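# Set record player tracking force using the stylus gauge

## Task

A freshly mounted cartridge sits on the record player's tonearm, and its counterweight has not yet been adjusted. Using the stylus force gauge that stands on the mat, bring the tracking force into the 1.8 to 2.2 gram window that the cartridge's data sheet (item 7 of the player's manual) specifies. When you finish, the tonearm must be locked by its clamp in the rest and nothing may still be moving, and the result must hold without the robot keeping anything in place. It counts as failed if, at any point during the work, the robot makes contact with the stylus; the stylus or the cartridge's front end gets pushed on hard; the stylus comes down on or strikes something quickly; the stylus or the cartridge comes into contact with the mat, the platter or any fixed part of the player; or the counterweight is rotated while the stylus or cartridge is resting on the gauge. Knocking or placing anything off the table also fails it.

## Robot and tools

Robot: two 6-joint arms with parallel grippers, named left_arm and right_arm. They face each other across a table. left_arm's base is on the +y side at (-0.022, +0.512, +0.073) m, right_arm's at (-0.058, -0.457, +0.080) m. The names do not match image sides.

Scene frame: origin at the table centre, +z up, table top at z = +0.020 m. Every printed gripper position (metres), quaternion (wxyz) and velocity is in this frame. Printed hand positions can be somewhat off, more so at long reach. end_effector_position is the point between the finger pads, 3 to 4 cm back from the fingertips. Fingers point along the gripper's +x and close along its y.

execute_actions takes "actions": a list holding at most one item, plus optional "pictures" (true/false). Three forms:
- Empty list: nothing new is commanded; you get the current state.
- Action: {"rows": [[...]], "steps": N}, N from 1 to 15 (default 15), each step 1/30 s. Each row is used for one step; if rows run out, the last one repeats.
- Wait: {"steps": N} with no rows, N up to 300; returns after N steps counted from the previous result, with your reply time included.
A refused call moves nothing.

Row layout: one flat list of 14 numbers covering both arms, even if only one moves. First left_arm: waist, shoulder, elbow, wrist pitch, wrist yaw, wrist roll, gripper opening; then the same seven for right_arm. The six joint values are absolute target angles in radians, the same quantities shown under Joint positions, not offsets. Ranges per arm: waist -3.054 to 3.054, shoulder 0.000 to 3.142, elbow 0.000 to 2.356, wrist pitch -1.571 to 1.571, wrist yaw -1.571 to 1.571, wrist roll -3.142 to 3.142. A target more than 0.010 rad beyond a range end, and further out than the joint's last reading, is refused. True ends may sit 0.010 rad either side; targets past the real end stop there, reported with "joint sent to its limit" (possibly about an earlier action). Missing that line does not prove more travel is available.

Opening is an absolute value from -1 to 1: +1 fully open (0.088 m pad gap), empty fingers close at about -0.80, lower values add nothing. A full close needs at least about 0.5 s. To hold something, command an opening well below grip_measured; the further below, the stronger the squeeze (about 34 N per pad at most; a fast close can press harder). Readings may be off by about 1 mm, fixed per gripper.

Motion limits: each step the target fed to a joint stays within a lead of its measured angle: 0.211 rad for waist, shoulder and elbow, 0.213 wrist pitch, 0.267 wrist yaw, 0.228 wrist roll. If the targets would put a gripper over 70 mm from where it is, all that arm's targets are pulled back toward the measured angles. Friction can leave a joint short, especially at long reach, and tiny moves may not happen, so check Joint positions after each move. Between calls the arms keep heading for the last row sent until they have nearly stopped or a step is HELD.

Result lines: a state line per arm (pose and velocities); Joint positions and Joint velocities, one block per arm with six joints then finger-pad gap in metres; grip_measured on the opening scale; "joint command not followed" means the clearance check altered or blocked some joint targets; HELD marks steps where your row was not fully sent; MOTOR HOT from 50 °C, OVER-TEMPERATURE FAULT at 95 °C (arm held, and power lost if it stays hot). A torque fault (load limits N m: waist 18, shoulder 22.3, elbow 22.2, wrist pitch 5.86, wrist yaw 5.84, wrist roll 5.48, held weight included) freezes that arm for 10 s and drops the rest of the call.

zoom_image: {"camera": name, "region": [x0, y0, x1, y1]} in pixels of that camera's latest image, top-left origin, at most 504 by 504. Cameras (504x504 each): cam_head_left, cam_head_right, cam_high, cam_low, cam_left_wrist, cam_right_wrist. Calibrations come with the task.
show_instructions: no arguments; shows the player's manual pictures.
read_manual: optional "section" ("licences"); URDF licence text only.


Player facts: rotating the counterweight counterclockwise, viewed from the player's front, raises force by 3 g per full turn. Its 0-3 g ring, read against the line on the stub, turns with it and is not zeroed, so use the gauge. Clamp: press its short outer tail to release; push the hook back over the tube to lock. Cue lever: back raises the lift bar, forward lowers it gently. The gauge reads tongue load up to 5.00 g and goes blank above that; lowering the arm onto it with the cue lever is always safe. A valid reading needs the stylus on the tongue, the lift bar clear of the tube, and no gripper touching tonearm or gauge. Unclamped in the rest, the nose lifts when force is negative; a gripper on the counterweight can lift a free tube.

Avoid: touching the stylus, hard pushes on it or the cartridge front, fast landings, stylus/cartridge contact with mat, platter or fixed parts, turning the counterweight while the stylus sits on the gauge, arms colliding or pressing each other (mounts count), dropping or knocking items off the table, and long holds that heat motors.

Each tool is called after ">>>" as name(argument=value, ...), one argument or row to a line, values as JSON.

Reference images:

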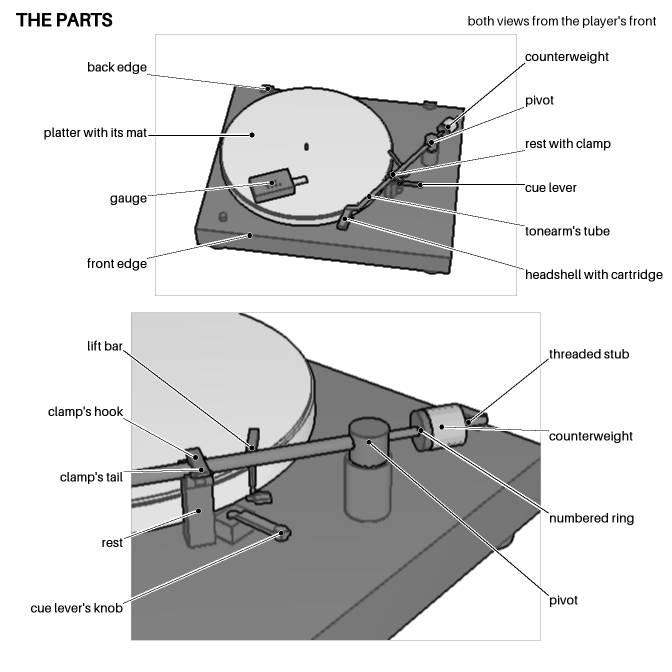

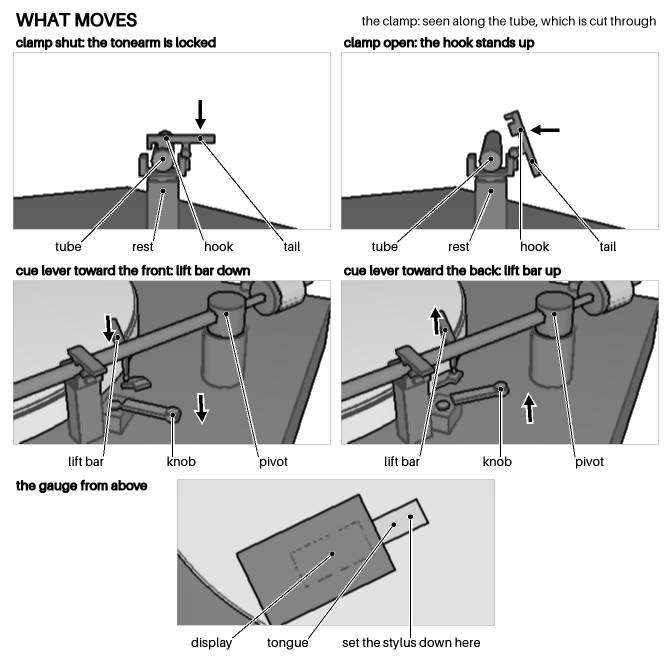

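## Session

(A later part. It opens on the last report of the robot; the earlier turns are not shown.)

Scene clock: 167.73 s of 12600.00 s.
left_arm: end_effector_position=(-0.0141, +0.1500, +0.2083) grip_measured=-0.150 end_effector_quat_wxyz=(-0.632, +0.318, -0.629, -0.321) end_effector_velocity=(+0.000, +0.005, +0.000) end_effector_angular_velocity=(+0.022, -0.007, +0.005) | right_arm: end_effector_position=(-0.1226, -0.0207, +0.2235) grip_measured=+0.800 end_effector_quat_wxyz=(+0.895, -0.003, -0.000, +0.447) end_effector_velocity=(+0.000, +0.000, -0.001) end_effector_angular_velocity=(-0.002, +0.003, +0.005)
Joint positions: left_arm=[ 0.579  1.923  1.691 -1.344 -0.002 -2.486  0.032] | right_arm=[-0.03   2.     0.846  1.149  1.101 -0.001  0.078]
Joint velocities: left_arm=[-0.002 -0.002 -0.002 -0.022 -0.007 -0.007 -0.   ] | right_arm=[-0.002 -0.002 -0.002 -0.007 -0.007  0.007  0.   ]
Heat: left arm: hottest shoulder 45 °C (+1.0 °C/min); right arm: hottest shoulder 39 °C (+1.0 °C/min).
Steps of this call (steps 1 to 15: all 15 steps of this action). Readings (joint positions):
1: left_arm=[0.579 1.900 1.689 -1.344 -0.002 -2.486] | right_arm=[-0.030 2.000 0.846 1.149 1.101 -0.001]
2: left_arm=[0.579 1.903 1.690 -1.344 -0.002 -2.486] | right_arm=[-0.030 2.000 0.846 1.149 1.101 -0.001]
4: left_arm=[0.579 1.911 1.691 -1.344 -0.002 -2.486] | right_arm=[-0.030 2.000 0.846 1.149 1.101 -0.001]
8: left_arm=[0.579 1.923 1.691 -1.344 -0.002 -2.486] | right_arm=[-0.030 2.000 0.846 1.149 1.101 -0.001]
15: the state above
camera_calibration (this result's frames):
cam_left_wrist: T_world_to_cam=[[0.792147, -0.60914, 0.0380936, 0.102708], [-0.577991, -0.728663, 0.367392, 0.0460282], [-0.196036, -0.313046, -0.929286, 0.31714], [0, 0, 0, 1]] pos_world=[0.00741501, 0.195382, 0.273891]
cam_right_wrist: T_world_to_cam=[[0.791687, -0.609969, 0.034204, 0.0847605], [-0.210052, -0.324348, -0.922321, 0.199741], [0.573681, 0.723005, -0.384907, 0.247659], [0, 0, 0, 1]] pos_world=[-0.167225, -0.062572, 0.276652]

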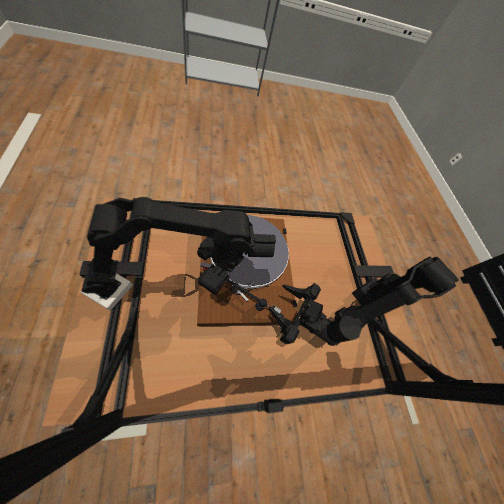

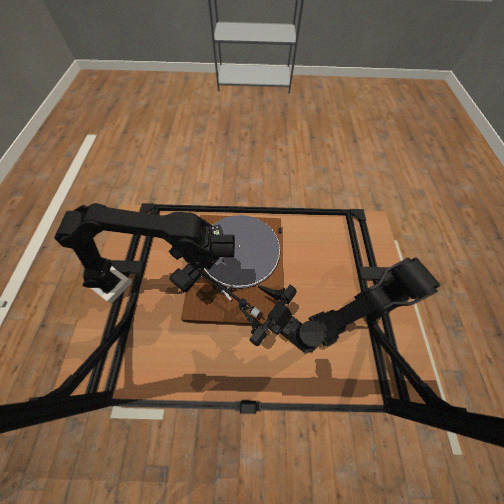

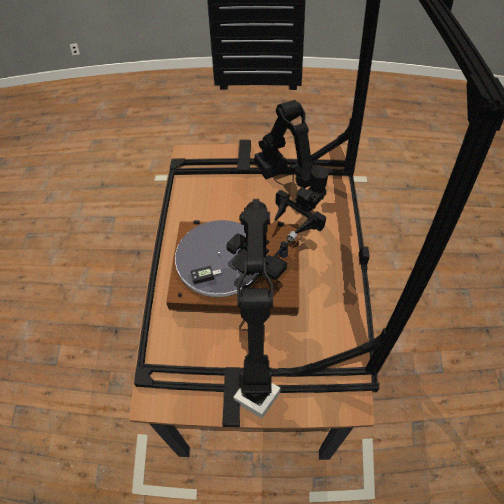

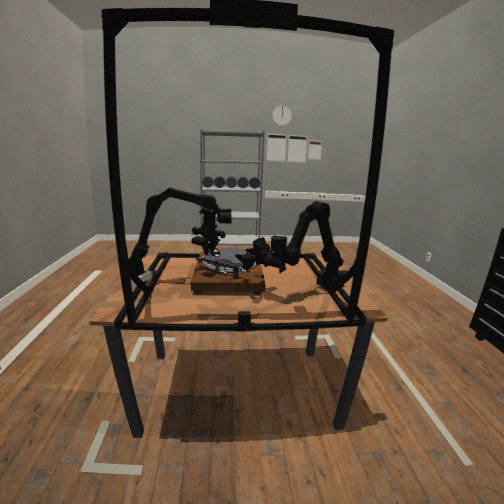

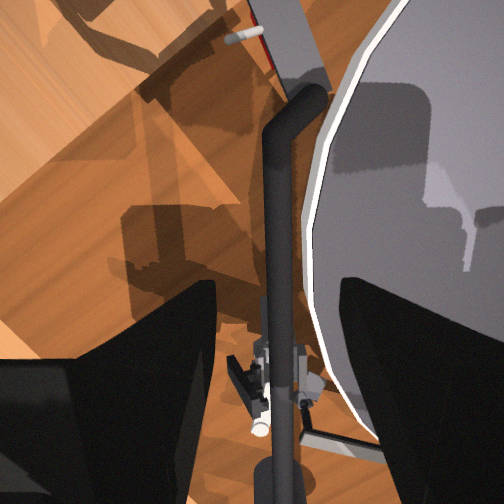

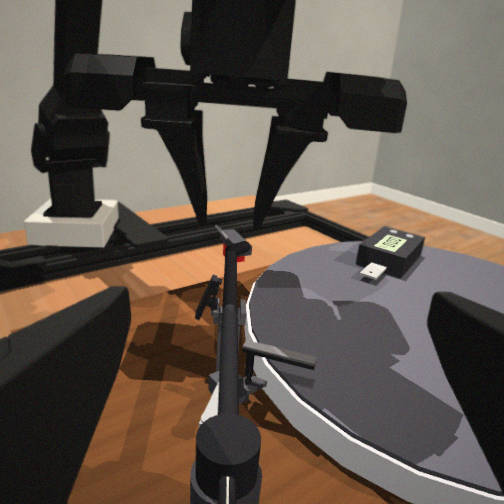

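>>> execute_actions(
  actions=[
    {"rows": [[0.579,1.93,1.675,-1.33,0,-2.49,-0.15, -0.03,2.0,0.85,1.15,1.1,0,0.8],[0.579,1.931,1.66,-1.315,0,-2.49,-0.15, -0.03,2.0,0.85,1.15,1.1,0,0.8],[0.579,1.932,1.645,-1.30,0,-2.49,-0.15, -0.03,2.0,0.85,1.15,1.1,0,0.8],[0.579,1.933,1.63,-1.284,0,-2.49,-0.15, -0.03,2.0,0.85,1.15,1.1,0,0.8],[0.579,1.934,1.615,-1.268,0,-2.49,-0.15, -0.03,2.0,0.85,1.15,1.1,0,0.8],[0.579,1.935,1.60,-1.252,0,-2.49,-0.15, -0.03,2.0,0.85,1.15,1.1,0,0.8],[0.579,1.936,1.585,-1.236,0,-2.49,-0.15, -0.03,2.0,0.85,1.15,1.1,0,0.8],[0.579,1.937,1.57,-1.22,0,-2.49,-0.15, -0.03,2.0,0.85,1.15,1.1,0,0.8],[0.579,1.938,1.554,-1.203,0,-2.49,-0.15, -0.03,2.0,0.85,1.15,1.1,0,0.8]], "steps": 15},
  ],
  pictures=false,
)

>>> execute_actions(
  actions=[
    {"steps": 10},
  ],
)

>>> zoom_image(
  camera="cam_right_wrist",
  region=[150, 200, 320, 370],
)

Scene clock: 176.17 s of 12600.00 s.
left_arm: end_effector_position=(-0.0141, +0.1501, +0.1727) grip_measured=-0.150 end_effector_quat_wxyz=(-0.633, +0.317, -0.629, -0.322) end_effector_velocity=(+0.004, -0.004, -0.006) end_effector_angular_velocity=(-0.026, -0.023, +0.010) | right_arm: end_effector_position=(-0.1226, -0.0207, +0.2235) grip_measured=+0.800 end_effector_quat_wxyz=(+0.895, -0.003, -0.000, +0.447) end_effector_velocity=(+0.002, -0.000, +0.001) end_effector_angular_velocity=(-0.007, -0.007, -0.010)
Joint positions: left_arm=[ 0.579  1.934  1.564 -1.21  -0.002 -2.486  0.032] | right_arm=[-0.03   2.     0.846  1.149  1.101 -0.001  0.078]
Joint velocities: left_arm=[ 0.002 -0.002 -0.027  0.051 -0.022 -0.007 -0.   ] | right_arm=[-0.002 -0.002  0.002 -0.007  0.007 -0.007 -0.   ]
Heat: left arm: hottest shoulder 45 °C (+0.0 °C/min); right arm: hottest shoulder 40 °C (+1.0 °C/min).
Steps of this call (steps 1 to 15: the robot went on to your last target; steps 16 to 90: nothing new was sent; then 4.93 s passed at rest; steps 91 to 105: all 15 steps of this action). Readings (joint positions):
91: left_arm=[0.579 1.924 1.691 -1.344 -0.002 -2.486] | right_arm=[-0.030 2.000 0.846 1.149 1.101 -0.001]
92: left_arm=[0.579 1.924 1.688 -1.336 -0.002 -2.486] | right_arm=[-0.030 2.000 0.846 1.149 1.101 -0.001]
94: left_arm=[0.579 1.924 1.672 -1.313 -0.002 -2.486] | right_arm=[-0.030 2.000 0.846 1.149 1.101 -0.001]
98: left_arm=[0.579 1.926 1.615 -1.258 -0.002 -2.486] | right_arm=[-0.030 2.000 0.846 1.149 1.101 -0.001]
105: the state above

Scene clock: 176.50 s of 12600.00 s.
left_arm: end_effector_position=(-0.0140, +0.1493, +0.1724) grip_measured=-0.150 end_effector_quat_wxyz=(-0.632, +0.318, -0.629, -0.321) end_effector_velocity=(-0.004, +0.002, +0.000) end_effector_angular_velocity=(+0.007, +0.008, -0.015) | right_arm: end_effector_position=(-0.1226, -0.0207, +0.2235) grip_measured=+0.800 end_effector_quat_wxyz=(+0.895, -0.003, -0.000, +0.447) end_effector_velocity=(+0.002, -0.001, -0.003) end_effector_angular_velocity=(-0.024, -0.016, -0.010)
Joint positions: left_arm=[ 0.579  1.934  1.563 -1.205 -0.002 -2.486  0.032] | right_arm=[-0.03   2.     0.846  1.149  1.101 -0.001  0.078]
Joint velocities: left_arm=[-0.007 -0.002 -0.002 -0.007  0.007  0.007  0.   ] | right_arm=[-0.002 -0.002 -0.002 -0.022  0.007 -0.007 -0.   ]
Heat: left arm: hottest shoulder 45 °C (+0.0 °C/min); right arm: hottest shoulder 40 °C (+1.0 °C/min).
Steps of this call (steps 1 to 10: the robot went on to your last target). Readings (joint positions):
1: left_arm=[0.579 1.934 1.564 -1.208 -0.002 -2.486] | right_arm=[-0.030 2.000 0.846 1.149 1.101 -0.001]
2: left_arm=[0.579 1.934 1.564 -1.207 -0.002 -2.486] | right_arm=[-0.030 2.000 0.846 1.149 1.101 -0.001]
4: left_arm=[0.579 1.934 1.564 -1.206 -0.002 -2.486] | right_arm=[-0.030 2.000 0.846 1.149 1.101 -0.001]
8: left_arm=[0.579 1.934 1.563 -1.205 -0.002 -2.486] | right_arm=[-0.030 2.000 0.846 1.149 1.101 -0.001]
10: the state above
camera_calibration (this result's frames):
cam_left_wrist: T_world_to_cam=[[0.792379, -0.608824, 0.0383346, 0.103569], [-0.577717, -0.728743, 0.367664, 0.0587244], [-0.195906, -0.313476, -0.929168, 0.283566], [0, 0, 0, 1]] pos_world=[0.00741213, 0.194741, 0.237919]
cam_right_wrist: T_world_to_cam=[[0.791697, -0.609977, 0.0338228, 0.0848468], [-0.210333, -0.324136, -0.922332, 0.199713], [0.573564, 0.723093, -0.384916, 0.247649], [0, 0, 0, 1]] pos_world=[-0.167209, -0.0625842, 0.276656]

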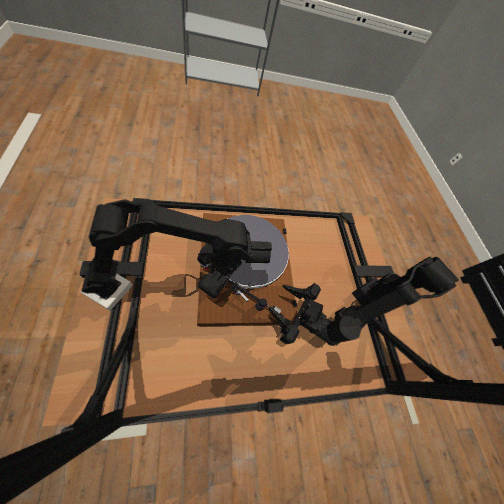

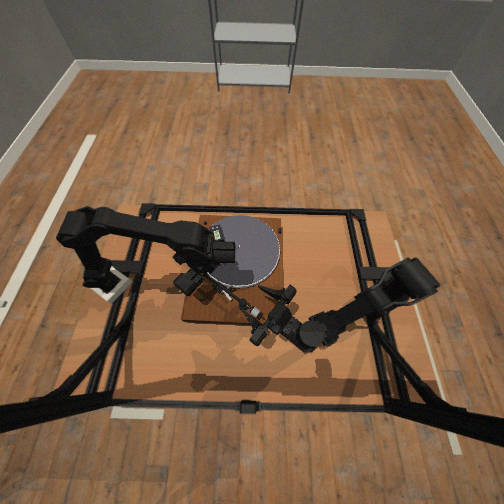

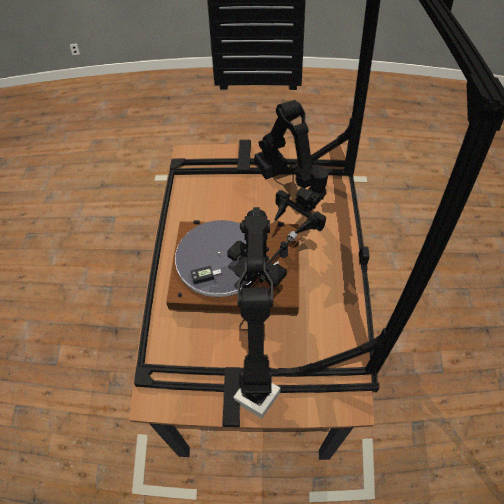

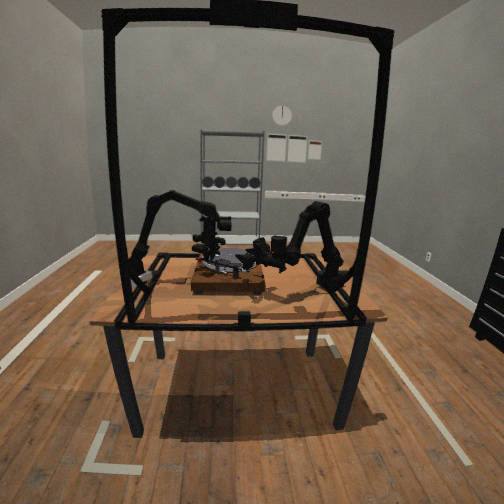

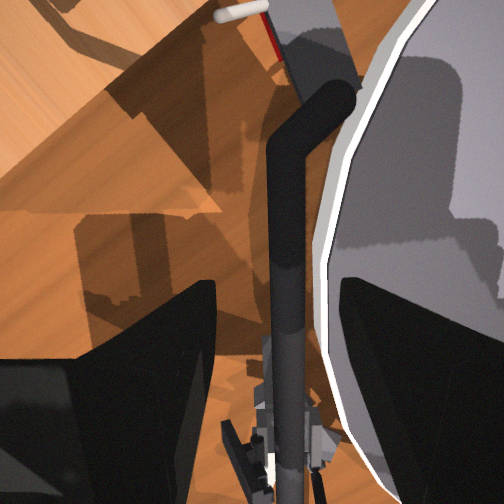

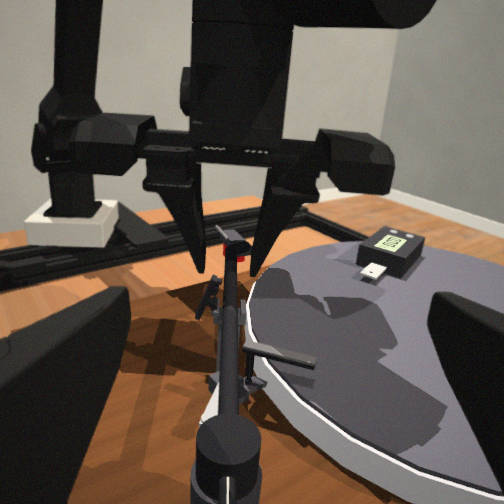

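Region (150, 200, 320, 370) of cam_right_wrist's 504x504 image, scaled by 2.965, with more detail than that image has.

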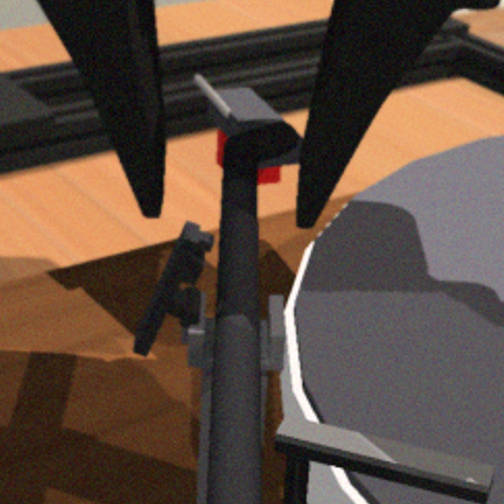

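>>> execute_actions(
  actions=[
    {"rows": [[0.579,1.94,1.54,-1.19,0,-2.49,-0.15, -0.03,2.0,0.85,1.15,1.1,0,0.8],[0.579,1.94,1.525,-1.173,0,-2.49,-0.15, -0.03,2.0,0.85,1.15,1.1,0,0.8]], "steps": 15},
  ],
)

>>> zoom_image(
  camera="cam_low",
  region=[185, 240, 255, 285],
)

Scene clock: 181.07 s of 12600.00 s.
left_arm: end_effector_position=(-0.0141, +0.1502, +0.1648) grip_measured=-0.150 end_effector_quat_wxyz=(-0.632, +0.318, -0.629, -0.321) end_effector_velocity=(+0.002, +0.002, -0.001) end_effector_angular_velocity=(+0.013, -0.022, +0.019) | right_arm: end_effector_position=(-0.1226, -0.0207, +0.2235) grip_measured=+0.800 end_effector_quat_wxyz=(+0.895, -0.003, -0.000, +0.447) end_effector_velocity=(+0.000, +0.001, -0.001) end_effector_angular_velocity=(-0.020, -0.013, +0.005)
Joint positions: left_arm=[ 0.579  1.935  1.535 -1.175 -0.002 -2.486  0.032] | right_arm=[-0.03   2.     0.846  1.149  1.101 -0.001  0.078]
Joint velocities: left_arm=[-0.002  0.002 -0.002 -0.007 -0.022 -0.022 -0.   ] | right_arm=[-0.002 -0.002  0.002 -0.022 -0.007 -0.007 -0.   ]
Heat: left arm: hottest shoulder 45 °C (+0.0 °C/min); right arm: hottest shoulder 40 °C (+1.0 °C/min).
Steps of this call (steps 1 to 15: the robot went on to your last target; steps 16 to 90: nothing new was sent; then 1.07 s passed at rest; steps 91 to 105: all 15 steps of this action). Readings (joint positions):
91: left_arm=[0.579 1.935 1.560 -1.201 -0.002 -2.486] | right_arm=[-0.030 2.000 0.846 1.149 1.101 -0.001]
92: left_arm=[0.579 1.935 1.555 -1.193 -0.002 -2.486] | right_arm=[-0.030 2.000 0.846 1.149 1.101 -0.001]
94: left_arm=[0.579 1.935 1.545 -1.183 -0.002 -2.486] | right_arm=[-0.030 2.000 0.846 1.149 1.101 -0.001]
98: left_arm=[0.579 1.935 1.535 -1.178 -0.002 -2.486] | right_arm=[-0.030 2.000 0.846 1.149 1.101 -0.001]
105: the state above
camera_calibration (this result's frames):
cam_left_wrist: T_world_to_cam=[[0.792379, -0.608824, 0.0383346, 0.104364], [-0.577717, -0.728743, 0.367664, 0.0620714], [-0.195906, -0.313476, -0.929168, 0.276815], [0, 0, 0, 1]] pos_world=[0.00739402, 0.195548, 0.230386]
cam_right_wrist: T_world_to_cam=[[0.791697, -0.609977, 0.0338228, 0.0848468], [-0.210333, -0.324136, -0.922332, 0.199713], [0.573564, 0.723093, -0.384916, 0.247649], [0, 0, 0, 1]] pos_world=[-0.167209, -0.0625842, 0.276656]

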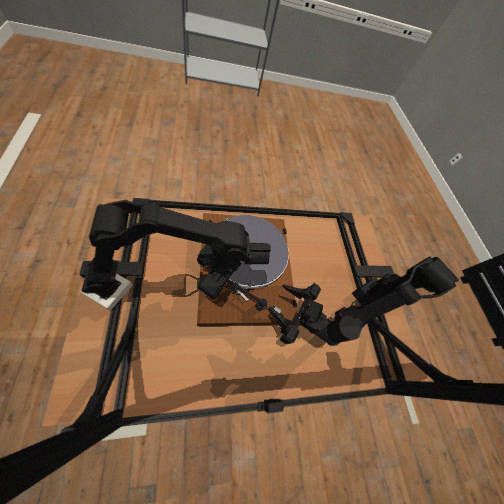

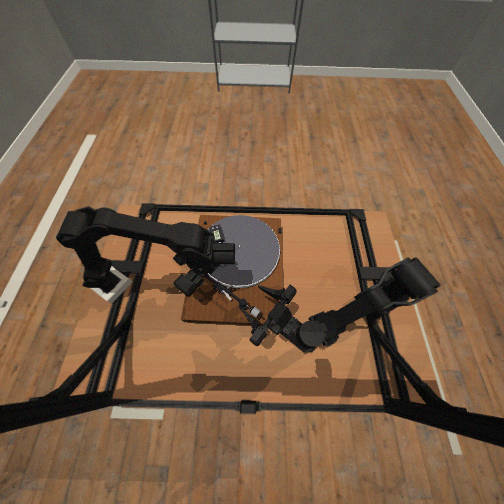

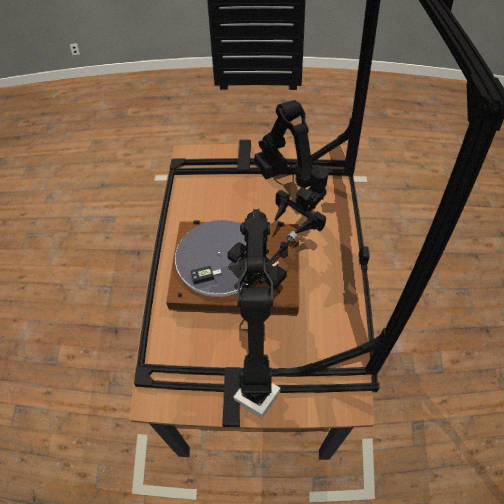

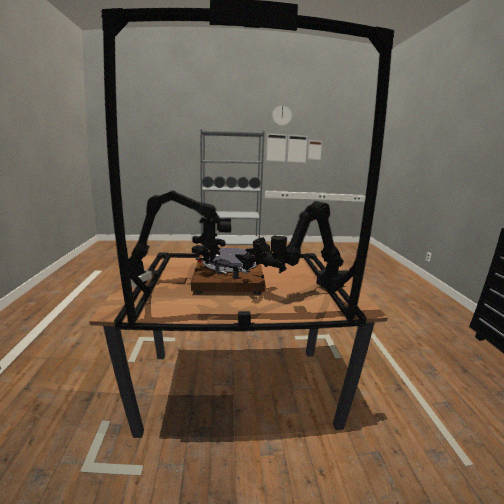

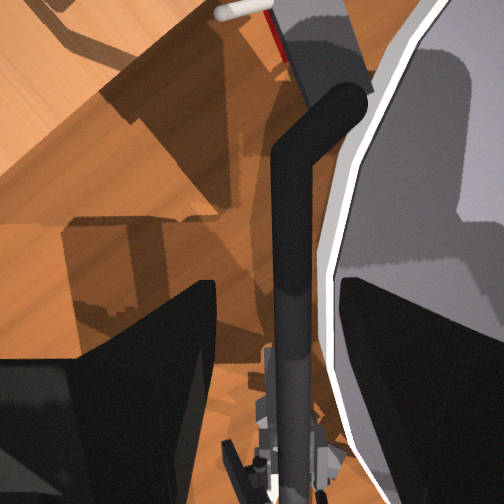

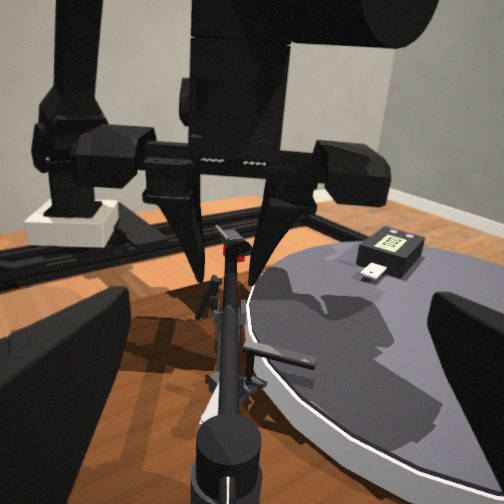

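Region (185, 240, 255, 285) of cam_low's 504x504 image, scaled by 7.200, with more detail than that image has; it fills the top 324 rows of this view, and the rest is white.

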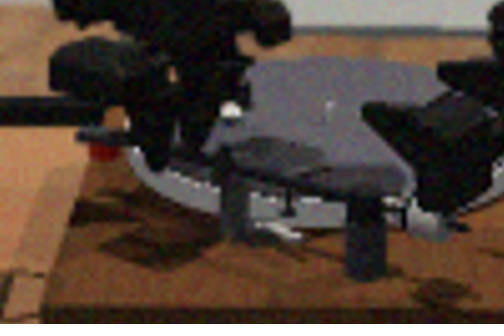

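>>> execute_actions(
  actions=[
    {"rows": [[0.583,1.944,1.548,-1.176,0,-2.48,-0.25, -0.03,2.0,0.85,1.15,1.1,0,0.8],[0.586,1.947,1.552,-1.177,0,-2.47,-0.3, -0.03,2.0,0.85,1.15,1.1,0,0.8],[0.588,1.95,1.556,-1.178,0,-2.46,-0.35, -0.03,2.0,0.85,1.15,1.1,0,0.8],[0.59,1.953,1.56,-1.179,0,-2.45,-0.4, -0.03,2.0,0.85,1.15,1.1,0,0.8],[0.592,1.956,1.564,-1.18,0,-2.44,-0.43, -0.03,2.0,0.85,1.15,1.1,0,0.8],[0.594,1.959,1.568,-1.181,0,-2.43,-0.43, -0.03,2.0,0.85,1.15,1.1,0,0.8],[0.596,1.962,1.572,-1.182,0,-2.42,-0.43, -0.03,2.0,0.85,1.15,1.1,0,0.8],[0.599,1.965,1.576,-1.184,0,-2.41,-0.43, -0.03,2.0,0.85,1.15,1.1,0,0.8],[0.602,1.968,1.581,-1.186,0,-2.40,-0.43, -0.03,2.0,0.85,1.15,1.1,0,0.8]], "steps": 15},
  ],
)

Scene clock: 189.77 s of 12600.00 s.
left_arm: end_effector_position=(-0.0065, +0.1439, +0.1651) grip_measured=-0.428 end_effector_quat_wxyz=(-0.641, +0.300, -0.639, -0.302) end_effector_velocity=(+0.002, +0.004, -0.002) end_effector_angular_velocity=(+0.027, -0.006, -0.020) | right_arm: end_effector_position=(-0.1226, -0.0206, +0.2236) grip_measured=+0.800 end_effector_quat_wxyz=(+0.895, -0.003, -0.000, +0.447) end_effector_velocity=(+0.000, +0.000, -0.003) end_effector_angular_velocity=(-0.015, -0.004, +0.005)
Joint positions: left_arm=[ 0.599  1.959  1.568 -1.184 -0.001 -2.407  0.018] | right_arm=[-0.03   2.     0.846  1.149  1.101 -0.001  0.078]
Joint velocities: left_arm=[ 0.002  0.007  0.002 -0.022 -0.007  0.022 -0.001] | right_arm=[-0.002 -0.002 -0.002 -0.022 -0.007  0.007 -0.   ]
Heat: left arm: hottest shoulder 45 °C (+0.0 °C/min); right arm: hottest shoulder 40 °C (+1.0 °C/min).
Steps of this call (steps 1 to 15: the robot went on to your last target; steps 16 to 90: nothing new was sent; then 5.20 s passed at rest; steps 91 to 105: all 15 steps of this action). Readings (joint positions):
91: left_arm=[0.579 1.936 1.534 -1.175 -0.002 -2.486] | right_arm=[-0.030 2.000 0.846 1.149 1.101 -0.001]
92: left_arm=[0.579 1.936 1.534 -1.175 -0.002 -2.486] | right_arm=[-0.030 2.000 0.846 1.149 1.101 -0.001]
94: left_arm=[0.581 1.938 1.538 -1.175 -0.002 -2.473] | right_arm=[-0.030 2.000 0.846 1.149 1.101 -0.001]
98: left_arm=[0.589 1.949 1.554 -1.179 -0.002 -2.437] | right_arm=[-0.030 2.000 0.846 1.149 1.101 -0.001]
105: the state above
camera_calibration (this result's frames):
cam_left_wrist: T_world_to_cam=[[0.755295, -0.654226, 0.0389704, 0.100739], [-0.619245, -0.69291, 0.36934, 0.0560285], [-0.214629, -0.303092, -0.928477, 0.274878], [0, 0, 0, 1]] pos_world=[0.0176044, 0.188042, 0.230598]
cam_right_wrist: T_world_to_cam=[[0.791703, -0.609989, 0.0334809, 0.0849884], [-0.210488, -0.323821, -0.922407, 0.199835], [0.5735, 0.723225, -0.384765, 0.247622], [0, 0, 0, 1]] pos_world=[-0.167234, -0.0625337, 0.27676]

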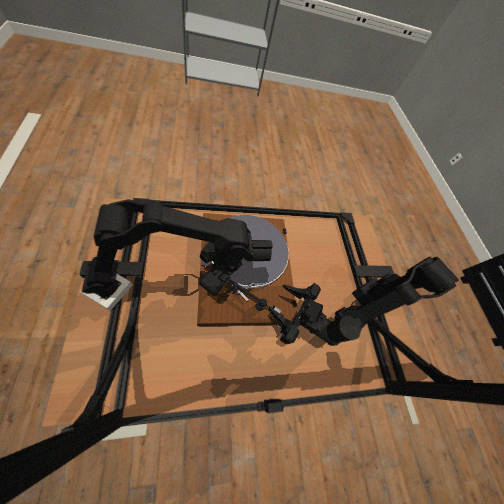

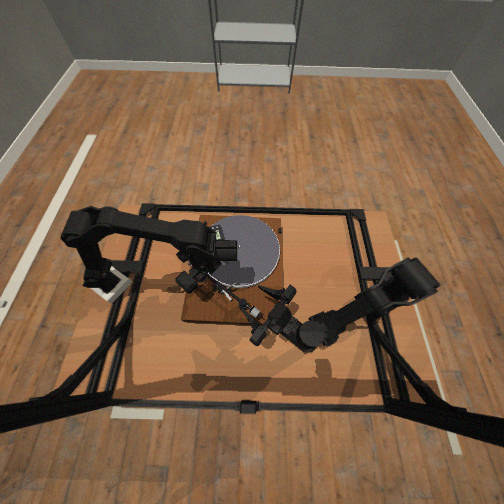

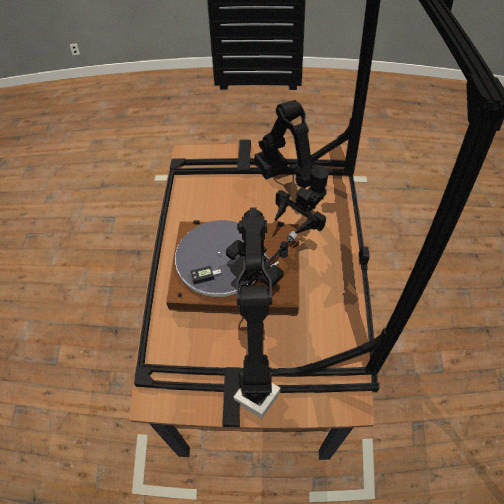

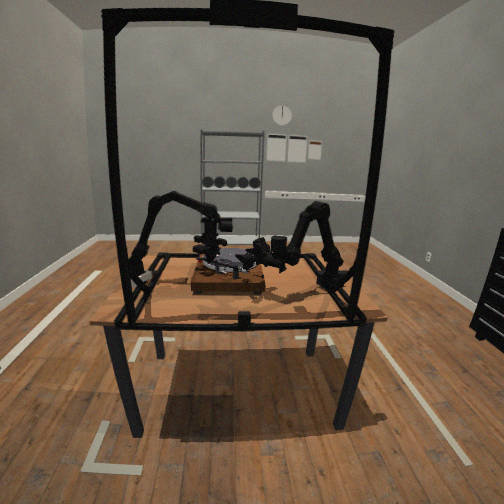

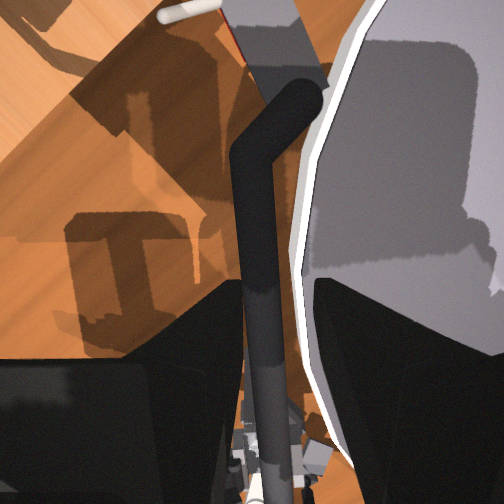

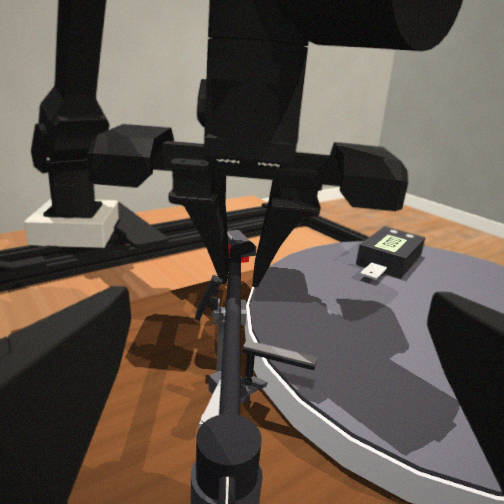

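>>> execute_actions(
  actions=[
    {"rows": [[0.604,1.971,1.585,-1.187,0,-2.395,-0.43, -0.03,2.0,0.85,1.15,1.1,0,0.8],[0.606,1.974,1.589,-1.188,0,-2.39,-0.43, -0.03,2.0,0.85,1.15,1.1,0,0.8],[0.608,1.977,1.593,-1.189,0,-2.385,-0.43, -0.03,2.0,0.85,1.15,1.1,0,0.8],[0.61,1.98,1.597,-1.19,0,-2.38,-0.43, -0.03,2.0,0.85,1.15,1.1,0,0.8],[0.612,1.983,1.601,-1.191,0,-2.375,-0.43, -0.03,2.0,0.85,1.15,1.1,0,0.8],[0.614,1.986,1.605,-1.192,0,-2.37,-0.43, -0.03,2.0,0.85,1.15,1.1,0,0.8],[0.616,1.989,1.609,-1.193,0,-2.365,-0.43, -0.03,2.0,0.85,1.15,1.1,0,0.8],[0.618,1.992,1.613,-1.194,0,-2.36,-0.43, -0.03,2.0,0.85,1.15,1.1,0,0.8],[0.62,1.995,1.617,-1.195,0,-2.355,-0.43, -0.03,2.0,0.85,1.15,1.1,0,0.8],[0.622,1.997,1.621,-1.196,0,-2.35,-0.43, -0.03,2.0,0.85,1.15,1.1,0,0.8]], "steps": 15},
  ],
)

>>> zoom_image(
  camera="cam_right_wrist",
  region=[170, 200, 340, 370],
)

>>> zoom_image(
  camera="cam_low",
  region=[185, 240, 255, 285],
)

Scene clock: 196.70 s of 12600.00 s.
left_arm: end_effector_position=(-0.0062, +0.1423, +0.1649) grip_measured=-0.426 end_effector_quat_wxyz=(-0.645, +0.277, -0.648, -0.296) end_effector_velocity=(+0.002, +0.006, -0.001) end_effector_angular_velocity=(+0.037, -0.020, -0.025) | right_arm: end_effector_position=(-0.1226, -0.0206, +0.2236) grip_measured=+0.800 end_effector_quat_wxyz=(+0.895, -0.003, -0.000, +0.447) end_effector_velocity=(+0.001, -0.001, -0.002) end_effector_angular_velocity=(-0.015, -0.011, +0.005)
Joint positions: left_arm=[ 0.606  1.982  1.6   -1.212  0.013 -2.357  0.018] | right_arm=[-0.03   2.     0.846  1.149  1.101 -0.001  0.078]
Joint velocities: left_arm=[-0.002  0.007  0.007 -0.037 -0.022  0.022  0.   ] | right_arm=[-0.002 -0.002 -0.007 -0.007 -0.007 -0.007  0.   ]
Heat: left arm: hottest shoulder 45 °C (+0.0 °C/min); right arm: hottest shoulder 40 °C (+1.0 °C/min).
Steps of this call (steps 1 to 15: the robot went on to your last target; steps 16 to 90: nothing new was sent; then 3.43 s passed at rest; steps 91 to 105: all 15 steps of this action). Readings (joint positions):
91: left_arm=[0.599 1.960 1.570 -1.185 -0.001 -2.403] | right_arm=[-0.030 2.000 0.846 1.149 1.101 -0.001]
92: left_arm=[0.600 1.961 1.572 -1.186 -0.001 -2.401] | right_arm=[-0.030 2.000 0.846 1.149 1.101 -0.001]
94: left_arm=[0.600 1.964 1.577 -1.191 0.001 -2.394] | right_arm=[-0.030 2.000 0.846 1.149 1.101 -0.001]
98: left_arm=[0.603 1.973 1.588 -1.202 0.007 -2.376] | right_arm=[-0.030 2.000 0.846 1.149 1.101 -0.001]
105: the state above
camera_calibration (this result's frames):
cam_left_wrist: T_world_to_cam=[[0.726414, -0.687105, 0.0144536, 0.10802], [-0.643301, -0.672403, 0.366113, 0.0527155], [-0.241839, -0.275247, -0.930458, 0.27047], [0, 0, 0, 1]] pos_world=[0.020855, 0.184113, 0.2308]
cam_right_wrist: T_world_to_cam=[[0.791703, -0.609989, 0.0334809, 0.0849884], [-0.210488, -0.323821, -0.922407, 0.199835], [0.5735, 0.723225, -0.384765, 0.247622], [0, 0, 0, 1]] pos_world=[-0.167234, -0.0625337, 0.27676]

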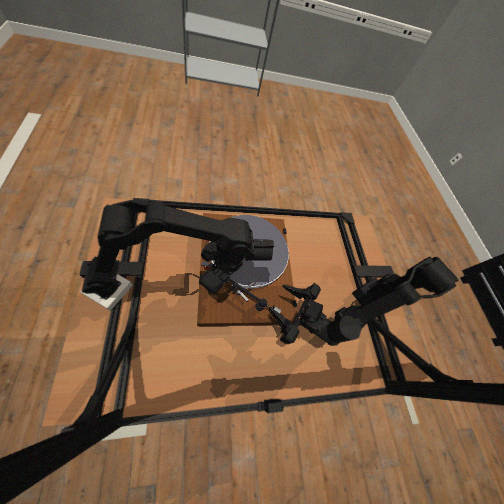

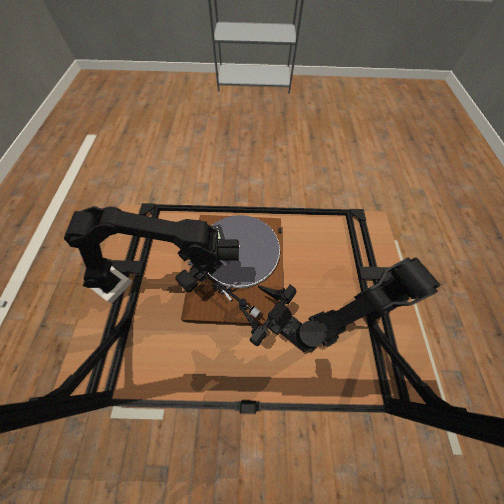

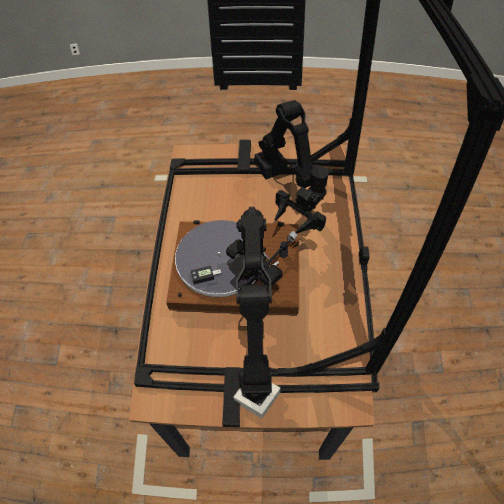

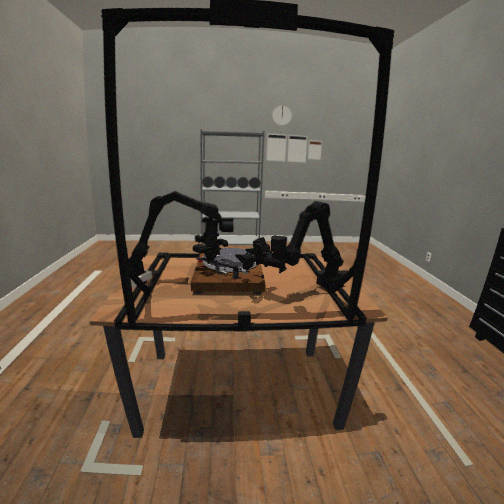

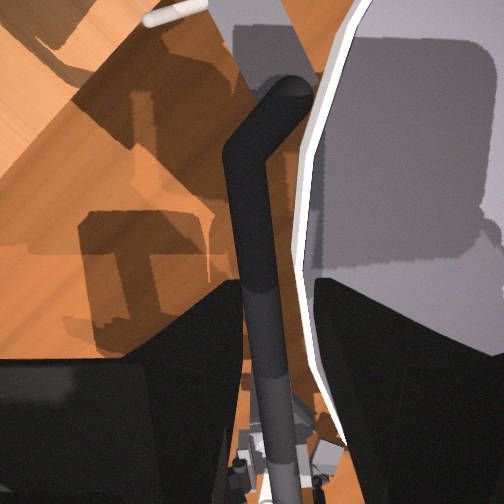

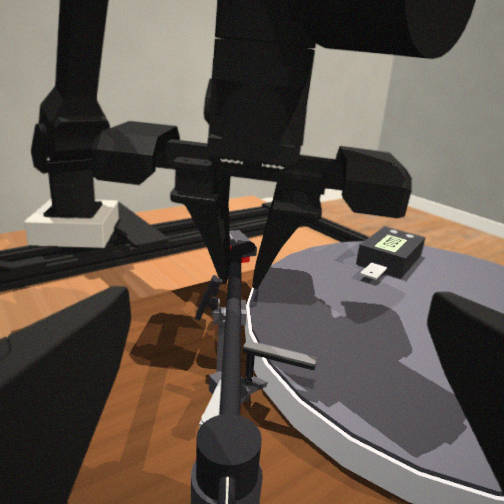

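Region (170, 200, 340, 370) of cam_right_wrist's 504x504 image, scaled by 2.965, with more detail than that image has.

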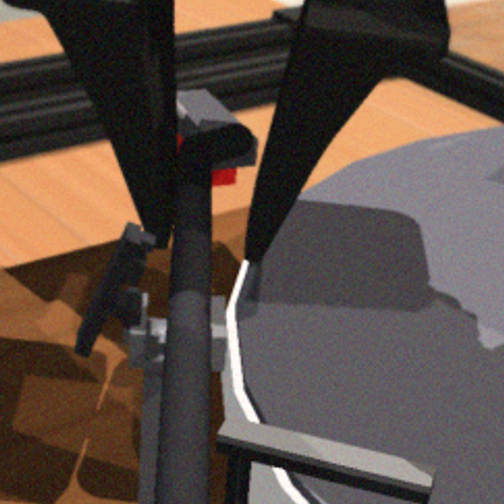

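Region (185, 240, 255, 285) of cam_low's 504x504 image, scaled by 7.200, with more detail than that image has; it fills the top 324 rows of this view, and the rest is white.

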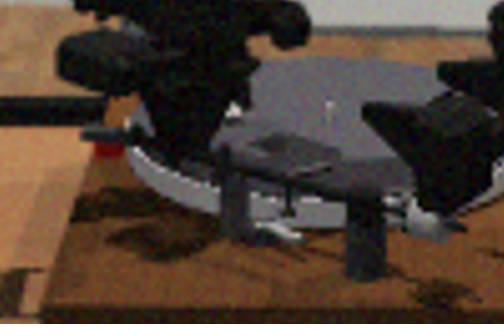

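>>> execute_actions(
  actions=[
    {"rows": [[0.585,1.94,1.54,-1.18,0,-2.46,-0.15, -0.03,2.0,0.85,1.15,1.1,0,0.8]], "steps": 15},
  ],
  pictures=false,
)

>>> execute_actions(
  actions=[
    {"rows": [[0.585,1.93,1.62,-1.265,0,-2.46,-0.15, -0.03,2.0,0.85,1.15,1.1,0,0.8],[0.585,1.93,1.62,-1.265,0,-2.46,-0.15, -0.03,2.0,0.85,1.15,1.1,0,0.8],[0.585,1.93,1.62,-1.265,0,-2.46,-0.15, -0.03,2.0,0.85,1.15,1.1,0,0.8],[0.585,1.93,1.62,-1.265,0,-2.46,-0.15, -0.03,2.0,0.85,1.15,1.1,0,0.8],[0.585,1.92,1.71,-1.35,0,-2.46,-0.15, -0.03,2.0,0.85,1.15,1.1,0,0.8]], "steps": 15},
  ],
  pictures=false,
)

>>> execute_actions(
  actions=[
    {"rows": [[0.295,1.80,1.502,-0.95,-0.25,0,-0.9, -0.03,1.75,0.85,0.9,1.1,0,0.8]], "steps": 15},
  ],
  pictures=false,
)

>>> execute_actions(
  actions=[
    {"steps": 40},
  ],
)

Scene clock: 206.33 s of 12600.00 s.
left_arm: end_effector_position=(-0.0111, +0.1480, +0.1627) grip_measured=-0.151 end_effector_quat_wxyz=(-0.636, +0.308, -0.632, -0.317) end_effector_velocity=(+0.000, +0.003, +0.002) end_effector_angular_velocity=(+0.003, -0.008, +0.034) | right_arm: end_effector_position=(-0.1226, -0.0206, +0.2236) grip_measured=+0.800 end_effector_quat_wxyz=(+0.895, -0.003, -0.000, +0.447) end_effector_velocity=(-0.002, +0.001, +0.001) end_effector_angular_velocity=(+0.002, +0.005, +0.010)
Joint positions: left_arm=[ 0.588  1.953  1.55  -1.182  0.001 -2.455  0.032] | right_arm=[-0.03   2.     0.846  1.149  1.101 -0.001  0.078]
Joint velocities: left_arm=[-0.002 -0.012 -0.007 -0.007 -0.007 -0.037  0.001] | right_arm=[ 0.002 -0.002  0.002 -0.007 -0.007  0.007 -0.   ]
Heat: left arm: hottest shoulder 45 °C (+0.0 °C/min); right arm: hottest shoulder 40 °C (+1.0 °C/min).
Steps of this call (steps 1 to 15: the robot went on to your last target; steps 16 to 90: nothing new was sent; then 6.13 s passed at rest; steps 91 to 105: all 15 steps of this action). Readings (joint positions):
91: left_arm=[0.604 1.978 1.592 -1.201 0.008 -2.377] | right_arm=[-0.030 2.000 0.846 1.149 1.101 -0.001]
92: left_arm=[0.602 1.972 1.581 -1.187 0.002 -2.401] | right_arm=[-0.030 2.000 0.846 1.149 1.101 -0.001]
94: left_arm=[0.596 1.963 1.566 -1.184 0.001 -2.429] | right_arm=[-0.030 2.000 0.846 1.149 1.101 -0.001]
98: left_arm=[0.588 1.955 1.553 -1.183 0.001 -2.449] | right_arm=[-0.030 2.000 0.846 1.149 1.101 -0.001]
105: the state above

Scene clock: 206.83 s of 12600.00 s.
left_arm: end_effector_position=(-0.0111, +0.1488, +0.2107) grip_measured=-0.150 end_effector_quat_wxyz=(-0.634, +0.313, -0.635, -0.312) end_effector_velocity=(-0.000, +0.009, +0.000) end_effector_angular_velocity=(+0.037, -0.006, +0.020) | right_arm: end_effector_position=(-0.1226, -0.0206, +0.2237) grip_measured=+0.800 end_effector_quat_wxyz=(+0.895, -0.003, -0.000, +0.447) end_effector_velocity=(+0.004, -0.001, +0.001) end_effector_angular_velocity=(-0.007, -0.007, -0.015)
Joint positions: left_arm=[ 0.588  1.922  1.699 -1.346  0.001 -2.455  0.032] | right_arm=[-0.03   2.     0.846  1.149  1.101 -0.001  0.078]
Joint velocities: left_arm=[-0.002 -0.002 -0.002 -0.037 -0.007 -0.022  0.   ] | right_arm=[-0.007 -0.007 -0.002 -0.007  0.007 -0.007 -0.   ]
Heat: left arm: hottest shoulder 45 °C (+0.0 °C/min); right arm: hottest shoulder 40 °C (+1.0 °C/min).
Steps of this call (steps 1 to 15: all 15 steps of this action). Readings (joint positions):
1: left_arm=[0.588 1.952 1.559 -1.199 0.001 -2.455] | right_arm=[-0.030 2.000 0.846 1.149 1.101 -0.001]
2: left_arm=[0.588 1.951 1.571 -1.221 0.001 -2.455] | right_arm=[-0.030 2.000 0.846 1.149 1.101 -0.001]
4: left_arm=[0.588 1.946 1.589 -1.243 0.001 -2.455] | right_arm=[-0.030 2.000 0.846 1.149 1.101 -0.001]
8: left_arm=[0.588 1.935 1.673 -1.320 0.001 -2.455] | right_arm=[-0.030 2.000 0.846 1.149 1.101 -0.001]
15: the state above

Scene clock: 207.33 s of 12600.00 s.
left_arm: end_effector_position=(-0.0907, +0.1147, +0.2155) grip_measured=-0.799 end_effector_quat_wxyz=(+0.761, -0.010, +0.608, -0.226) end_effector_velocity=(+0.002, -0.003, -0.003) end_effector_angular_velocity=(+0.287, -0.712, -1.797) | right_arm: end_effector_position=(-0.1155, -0.0354, +0.2904) grip_measured=+0.800 end_effector_quat_wxyz=(+0.894, +0.004, +0.000, +0.448) end_effector_velocity=(+0.001, +0.000, -0.004) end_effector_angular_velocity=(-0.020, -0.013, +0.005)
Joint positions: left_arm=[ 0.295  1.812  1.514 -0.955 -0.247 -1.48   0.   ] | right_arm=[-0.03   1.752  0.854  0.903  1.098  0.002  0.078]
Joint velocities: left_arm=[-0.002 -0.002 -0.022  0.037 -0.022  1.956  0.   ] | right_arm=[-0.002  0.002 -0.007 -0.007 -0.007 -0.007 -0.   ]
Heat: left arm: hottest shoulder 45 °C (+0.0 °C/min); right arm: hottest shoulder 40 °C (+1.0 °C/min).
Steps of this call (steps 1 to 15: all 15 steps of this action). Readings (joint positions):
1: left_arm=[0.571 1.901 1.661 -1.290 -0.068 -2.403] | right_arm=[-0.030 1.970 0.846 1.093 1.099 -0.001]
2: left_arm=[0.529 1.875 1.613 -1.226 -0.134 -2.335] | right_arm=[-0.030 1.929 0.841 1.025 1.098 0.000]
4: left_arm=[0.418 1.840 1.554 -1.112 -0.190 -2.204] | right_arm=[-0.030 1.843 0.839 0.970 1.098 0.001]
8: left_arm=[0.287 1.819 1.525 -0.987 -0.226 -1.939] | right_arm=[-0.030 1.752 0.856 0.924 1.098 0.002]
15: the state above

Scene clock: 208.67 s of 12600.00 s.
left_arm: end_effector_position=(-0.0906, +0.1144, +0.2154) grip_measured=-0.799 end_effector_quat_wxyz=(+0.571, +0.504, +0.298, -0.576) end_effector_velocity=(-0.001, +0.003, -0.002) end_effector_angular_velocity=(+0.012, +0.006, +0.002) | right_arm: end_effector_position=(-0.1155, -0.0354, +0.2900) grip_measured=+0.800 end_effector_quat_wxyz=(+0.894, +0.003, +0.000, +0.448) end_effector_velocity=(-0.002, -0.000, +0.001) end_effector_angular_velocity=(-0.007, -0.014, +0.010)
Joint positions: left_arm=[ 0.295  1.811  1.512 -0.952 -0.248 -0.005  0.   ] | right_arm=[-0.03   1.752  0.854  0.901  1.098  0.002  0.078]
Joint velocities: left_arm=[-0.002 -0.002 -0.007 -0.007  0.007 -0.007  0.   ] | right_arm=[ 0.002 -0.002 -0.002  0.007 -0.007 -0.022 -0.   ]
Heat: left arm: hottest shoulder 46 °C (+1.0 °C/min); right arm: hottest shoulder 40 °C (+1.0 °C/min).
Steps of this call (steps 1 to 40: the robot went on to your last target). Readings (joint positions):
1: left_arm=[0.295 1.812 1.513 -0.954 -0.247 -1.414] | right_arm=[-0.030 1.752 0.854 0.902 1.098 0.002]
2: left_arm=[0.295 1.811 1.513 -0.954 -0.247 -1.347] | right_arm=[-0.030 1.752 0.854 0.901 1.098 0.002]
4: left_arm=[0.295 1.811 1.513 -0.953 -0.247 -1.214] | right_arm=[-0.030 1.752 0.854 0.901 1.098 0.002]
8: left_arm=[0.295 1.811 1.513 -0.952 -0.248 -0.949] | right_arm=[-0.030 1.752 0.854 0.901 1.098 0.002]
40: the state above
camera_calibration (this result's frames):
cam_left_wrist: T_world_to_cam=[[-0.9577, 0.205665, -0.201277, -0.058787], [0.197835, 0.978488, 0.0584959, -0.0852106], [0.208977, 0.0162019, -0.977786, 0.307059], [0, 0, 0, 1]] pos_world=[-0.103611, 0.0904931, 0.29339]
cam_right_wrist: T_world_to_cam=[[0.793505, -0.608145, 0.0225696, 0.0715615], [-0.215457, -0.315425, -0.924167, 0.258037], [0.569147, 0.728469, -0.381321, 0.278538], [0, 0, 0, 1]] pos_world=[-0.159718, -0.0779954, 0.343066]

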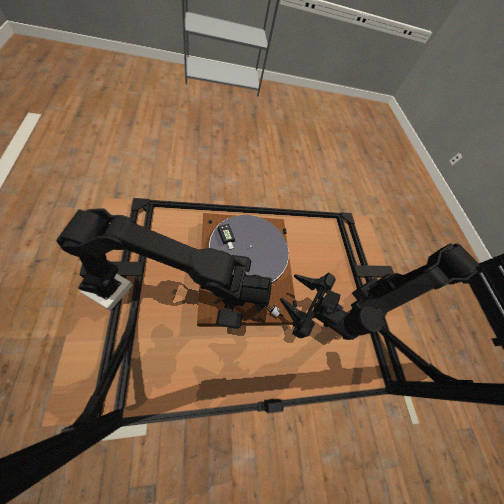

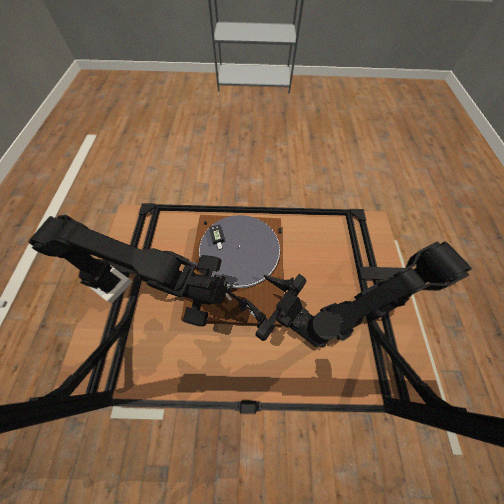

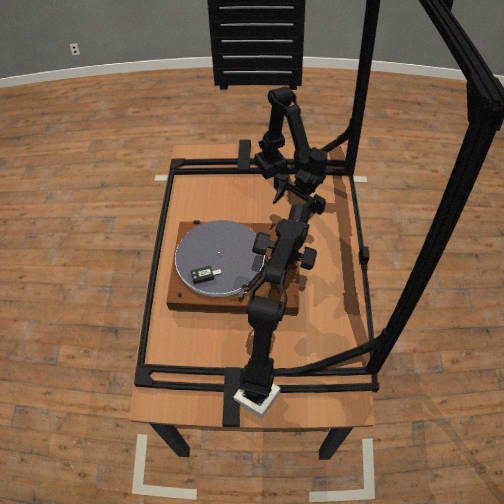

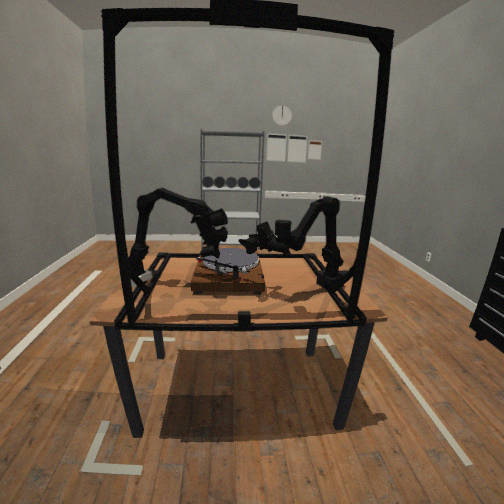

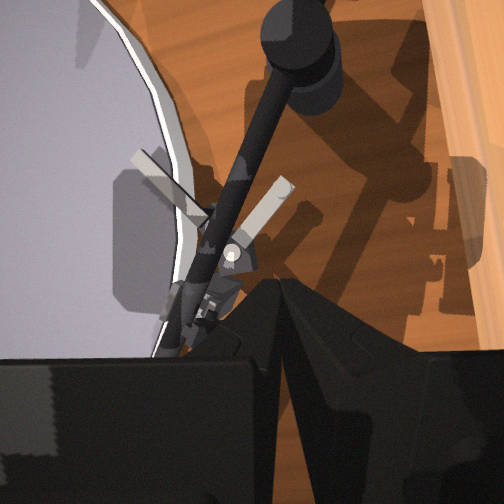

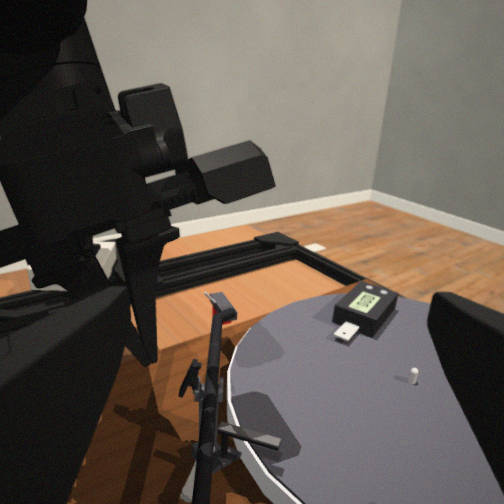

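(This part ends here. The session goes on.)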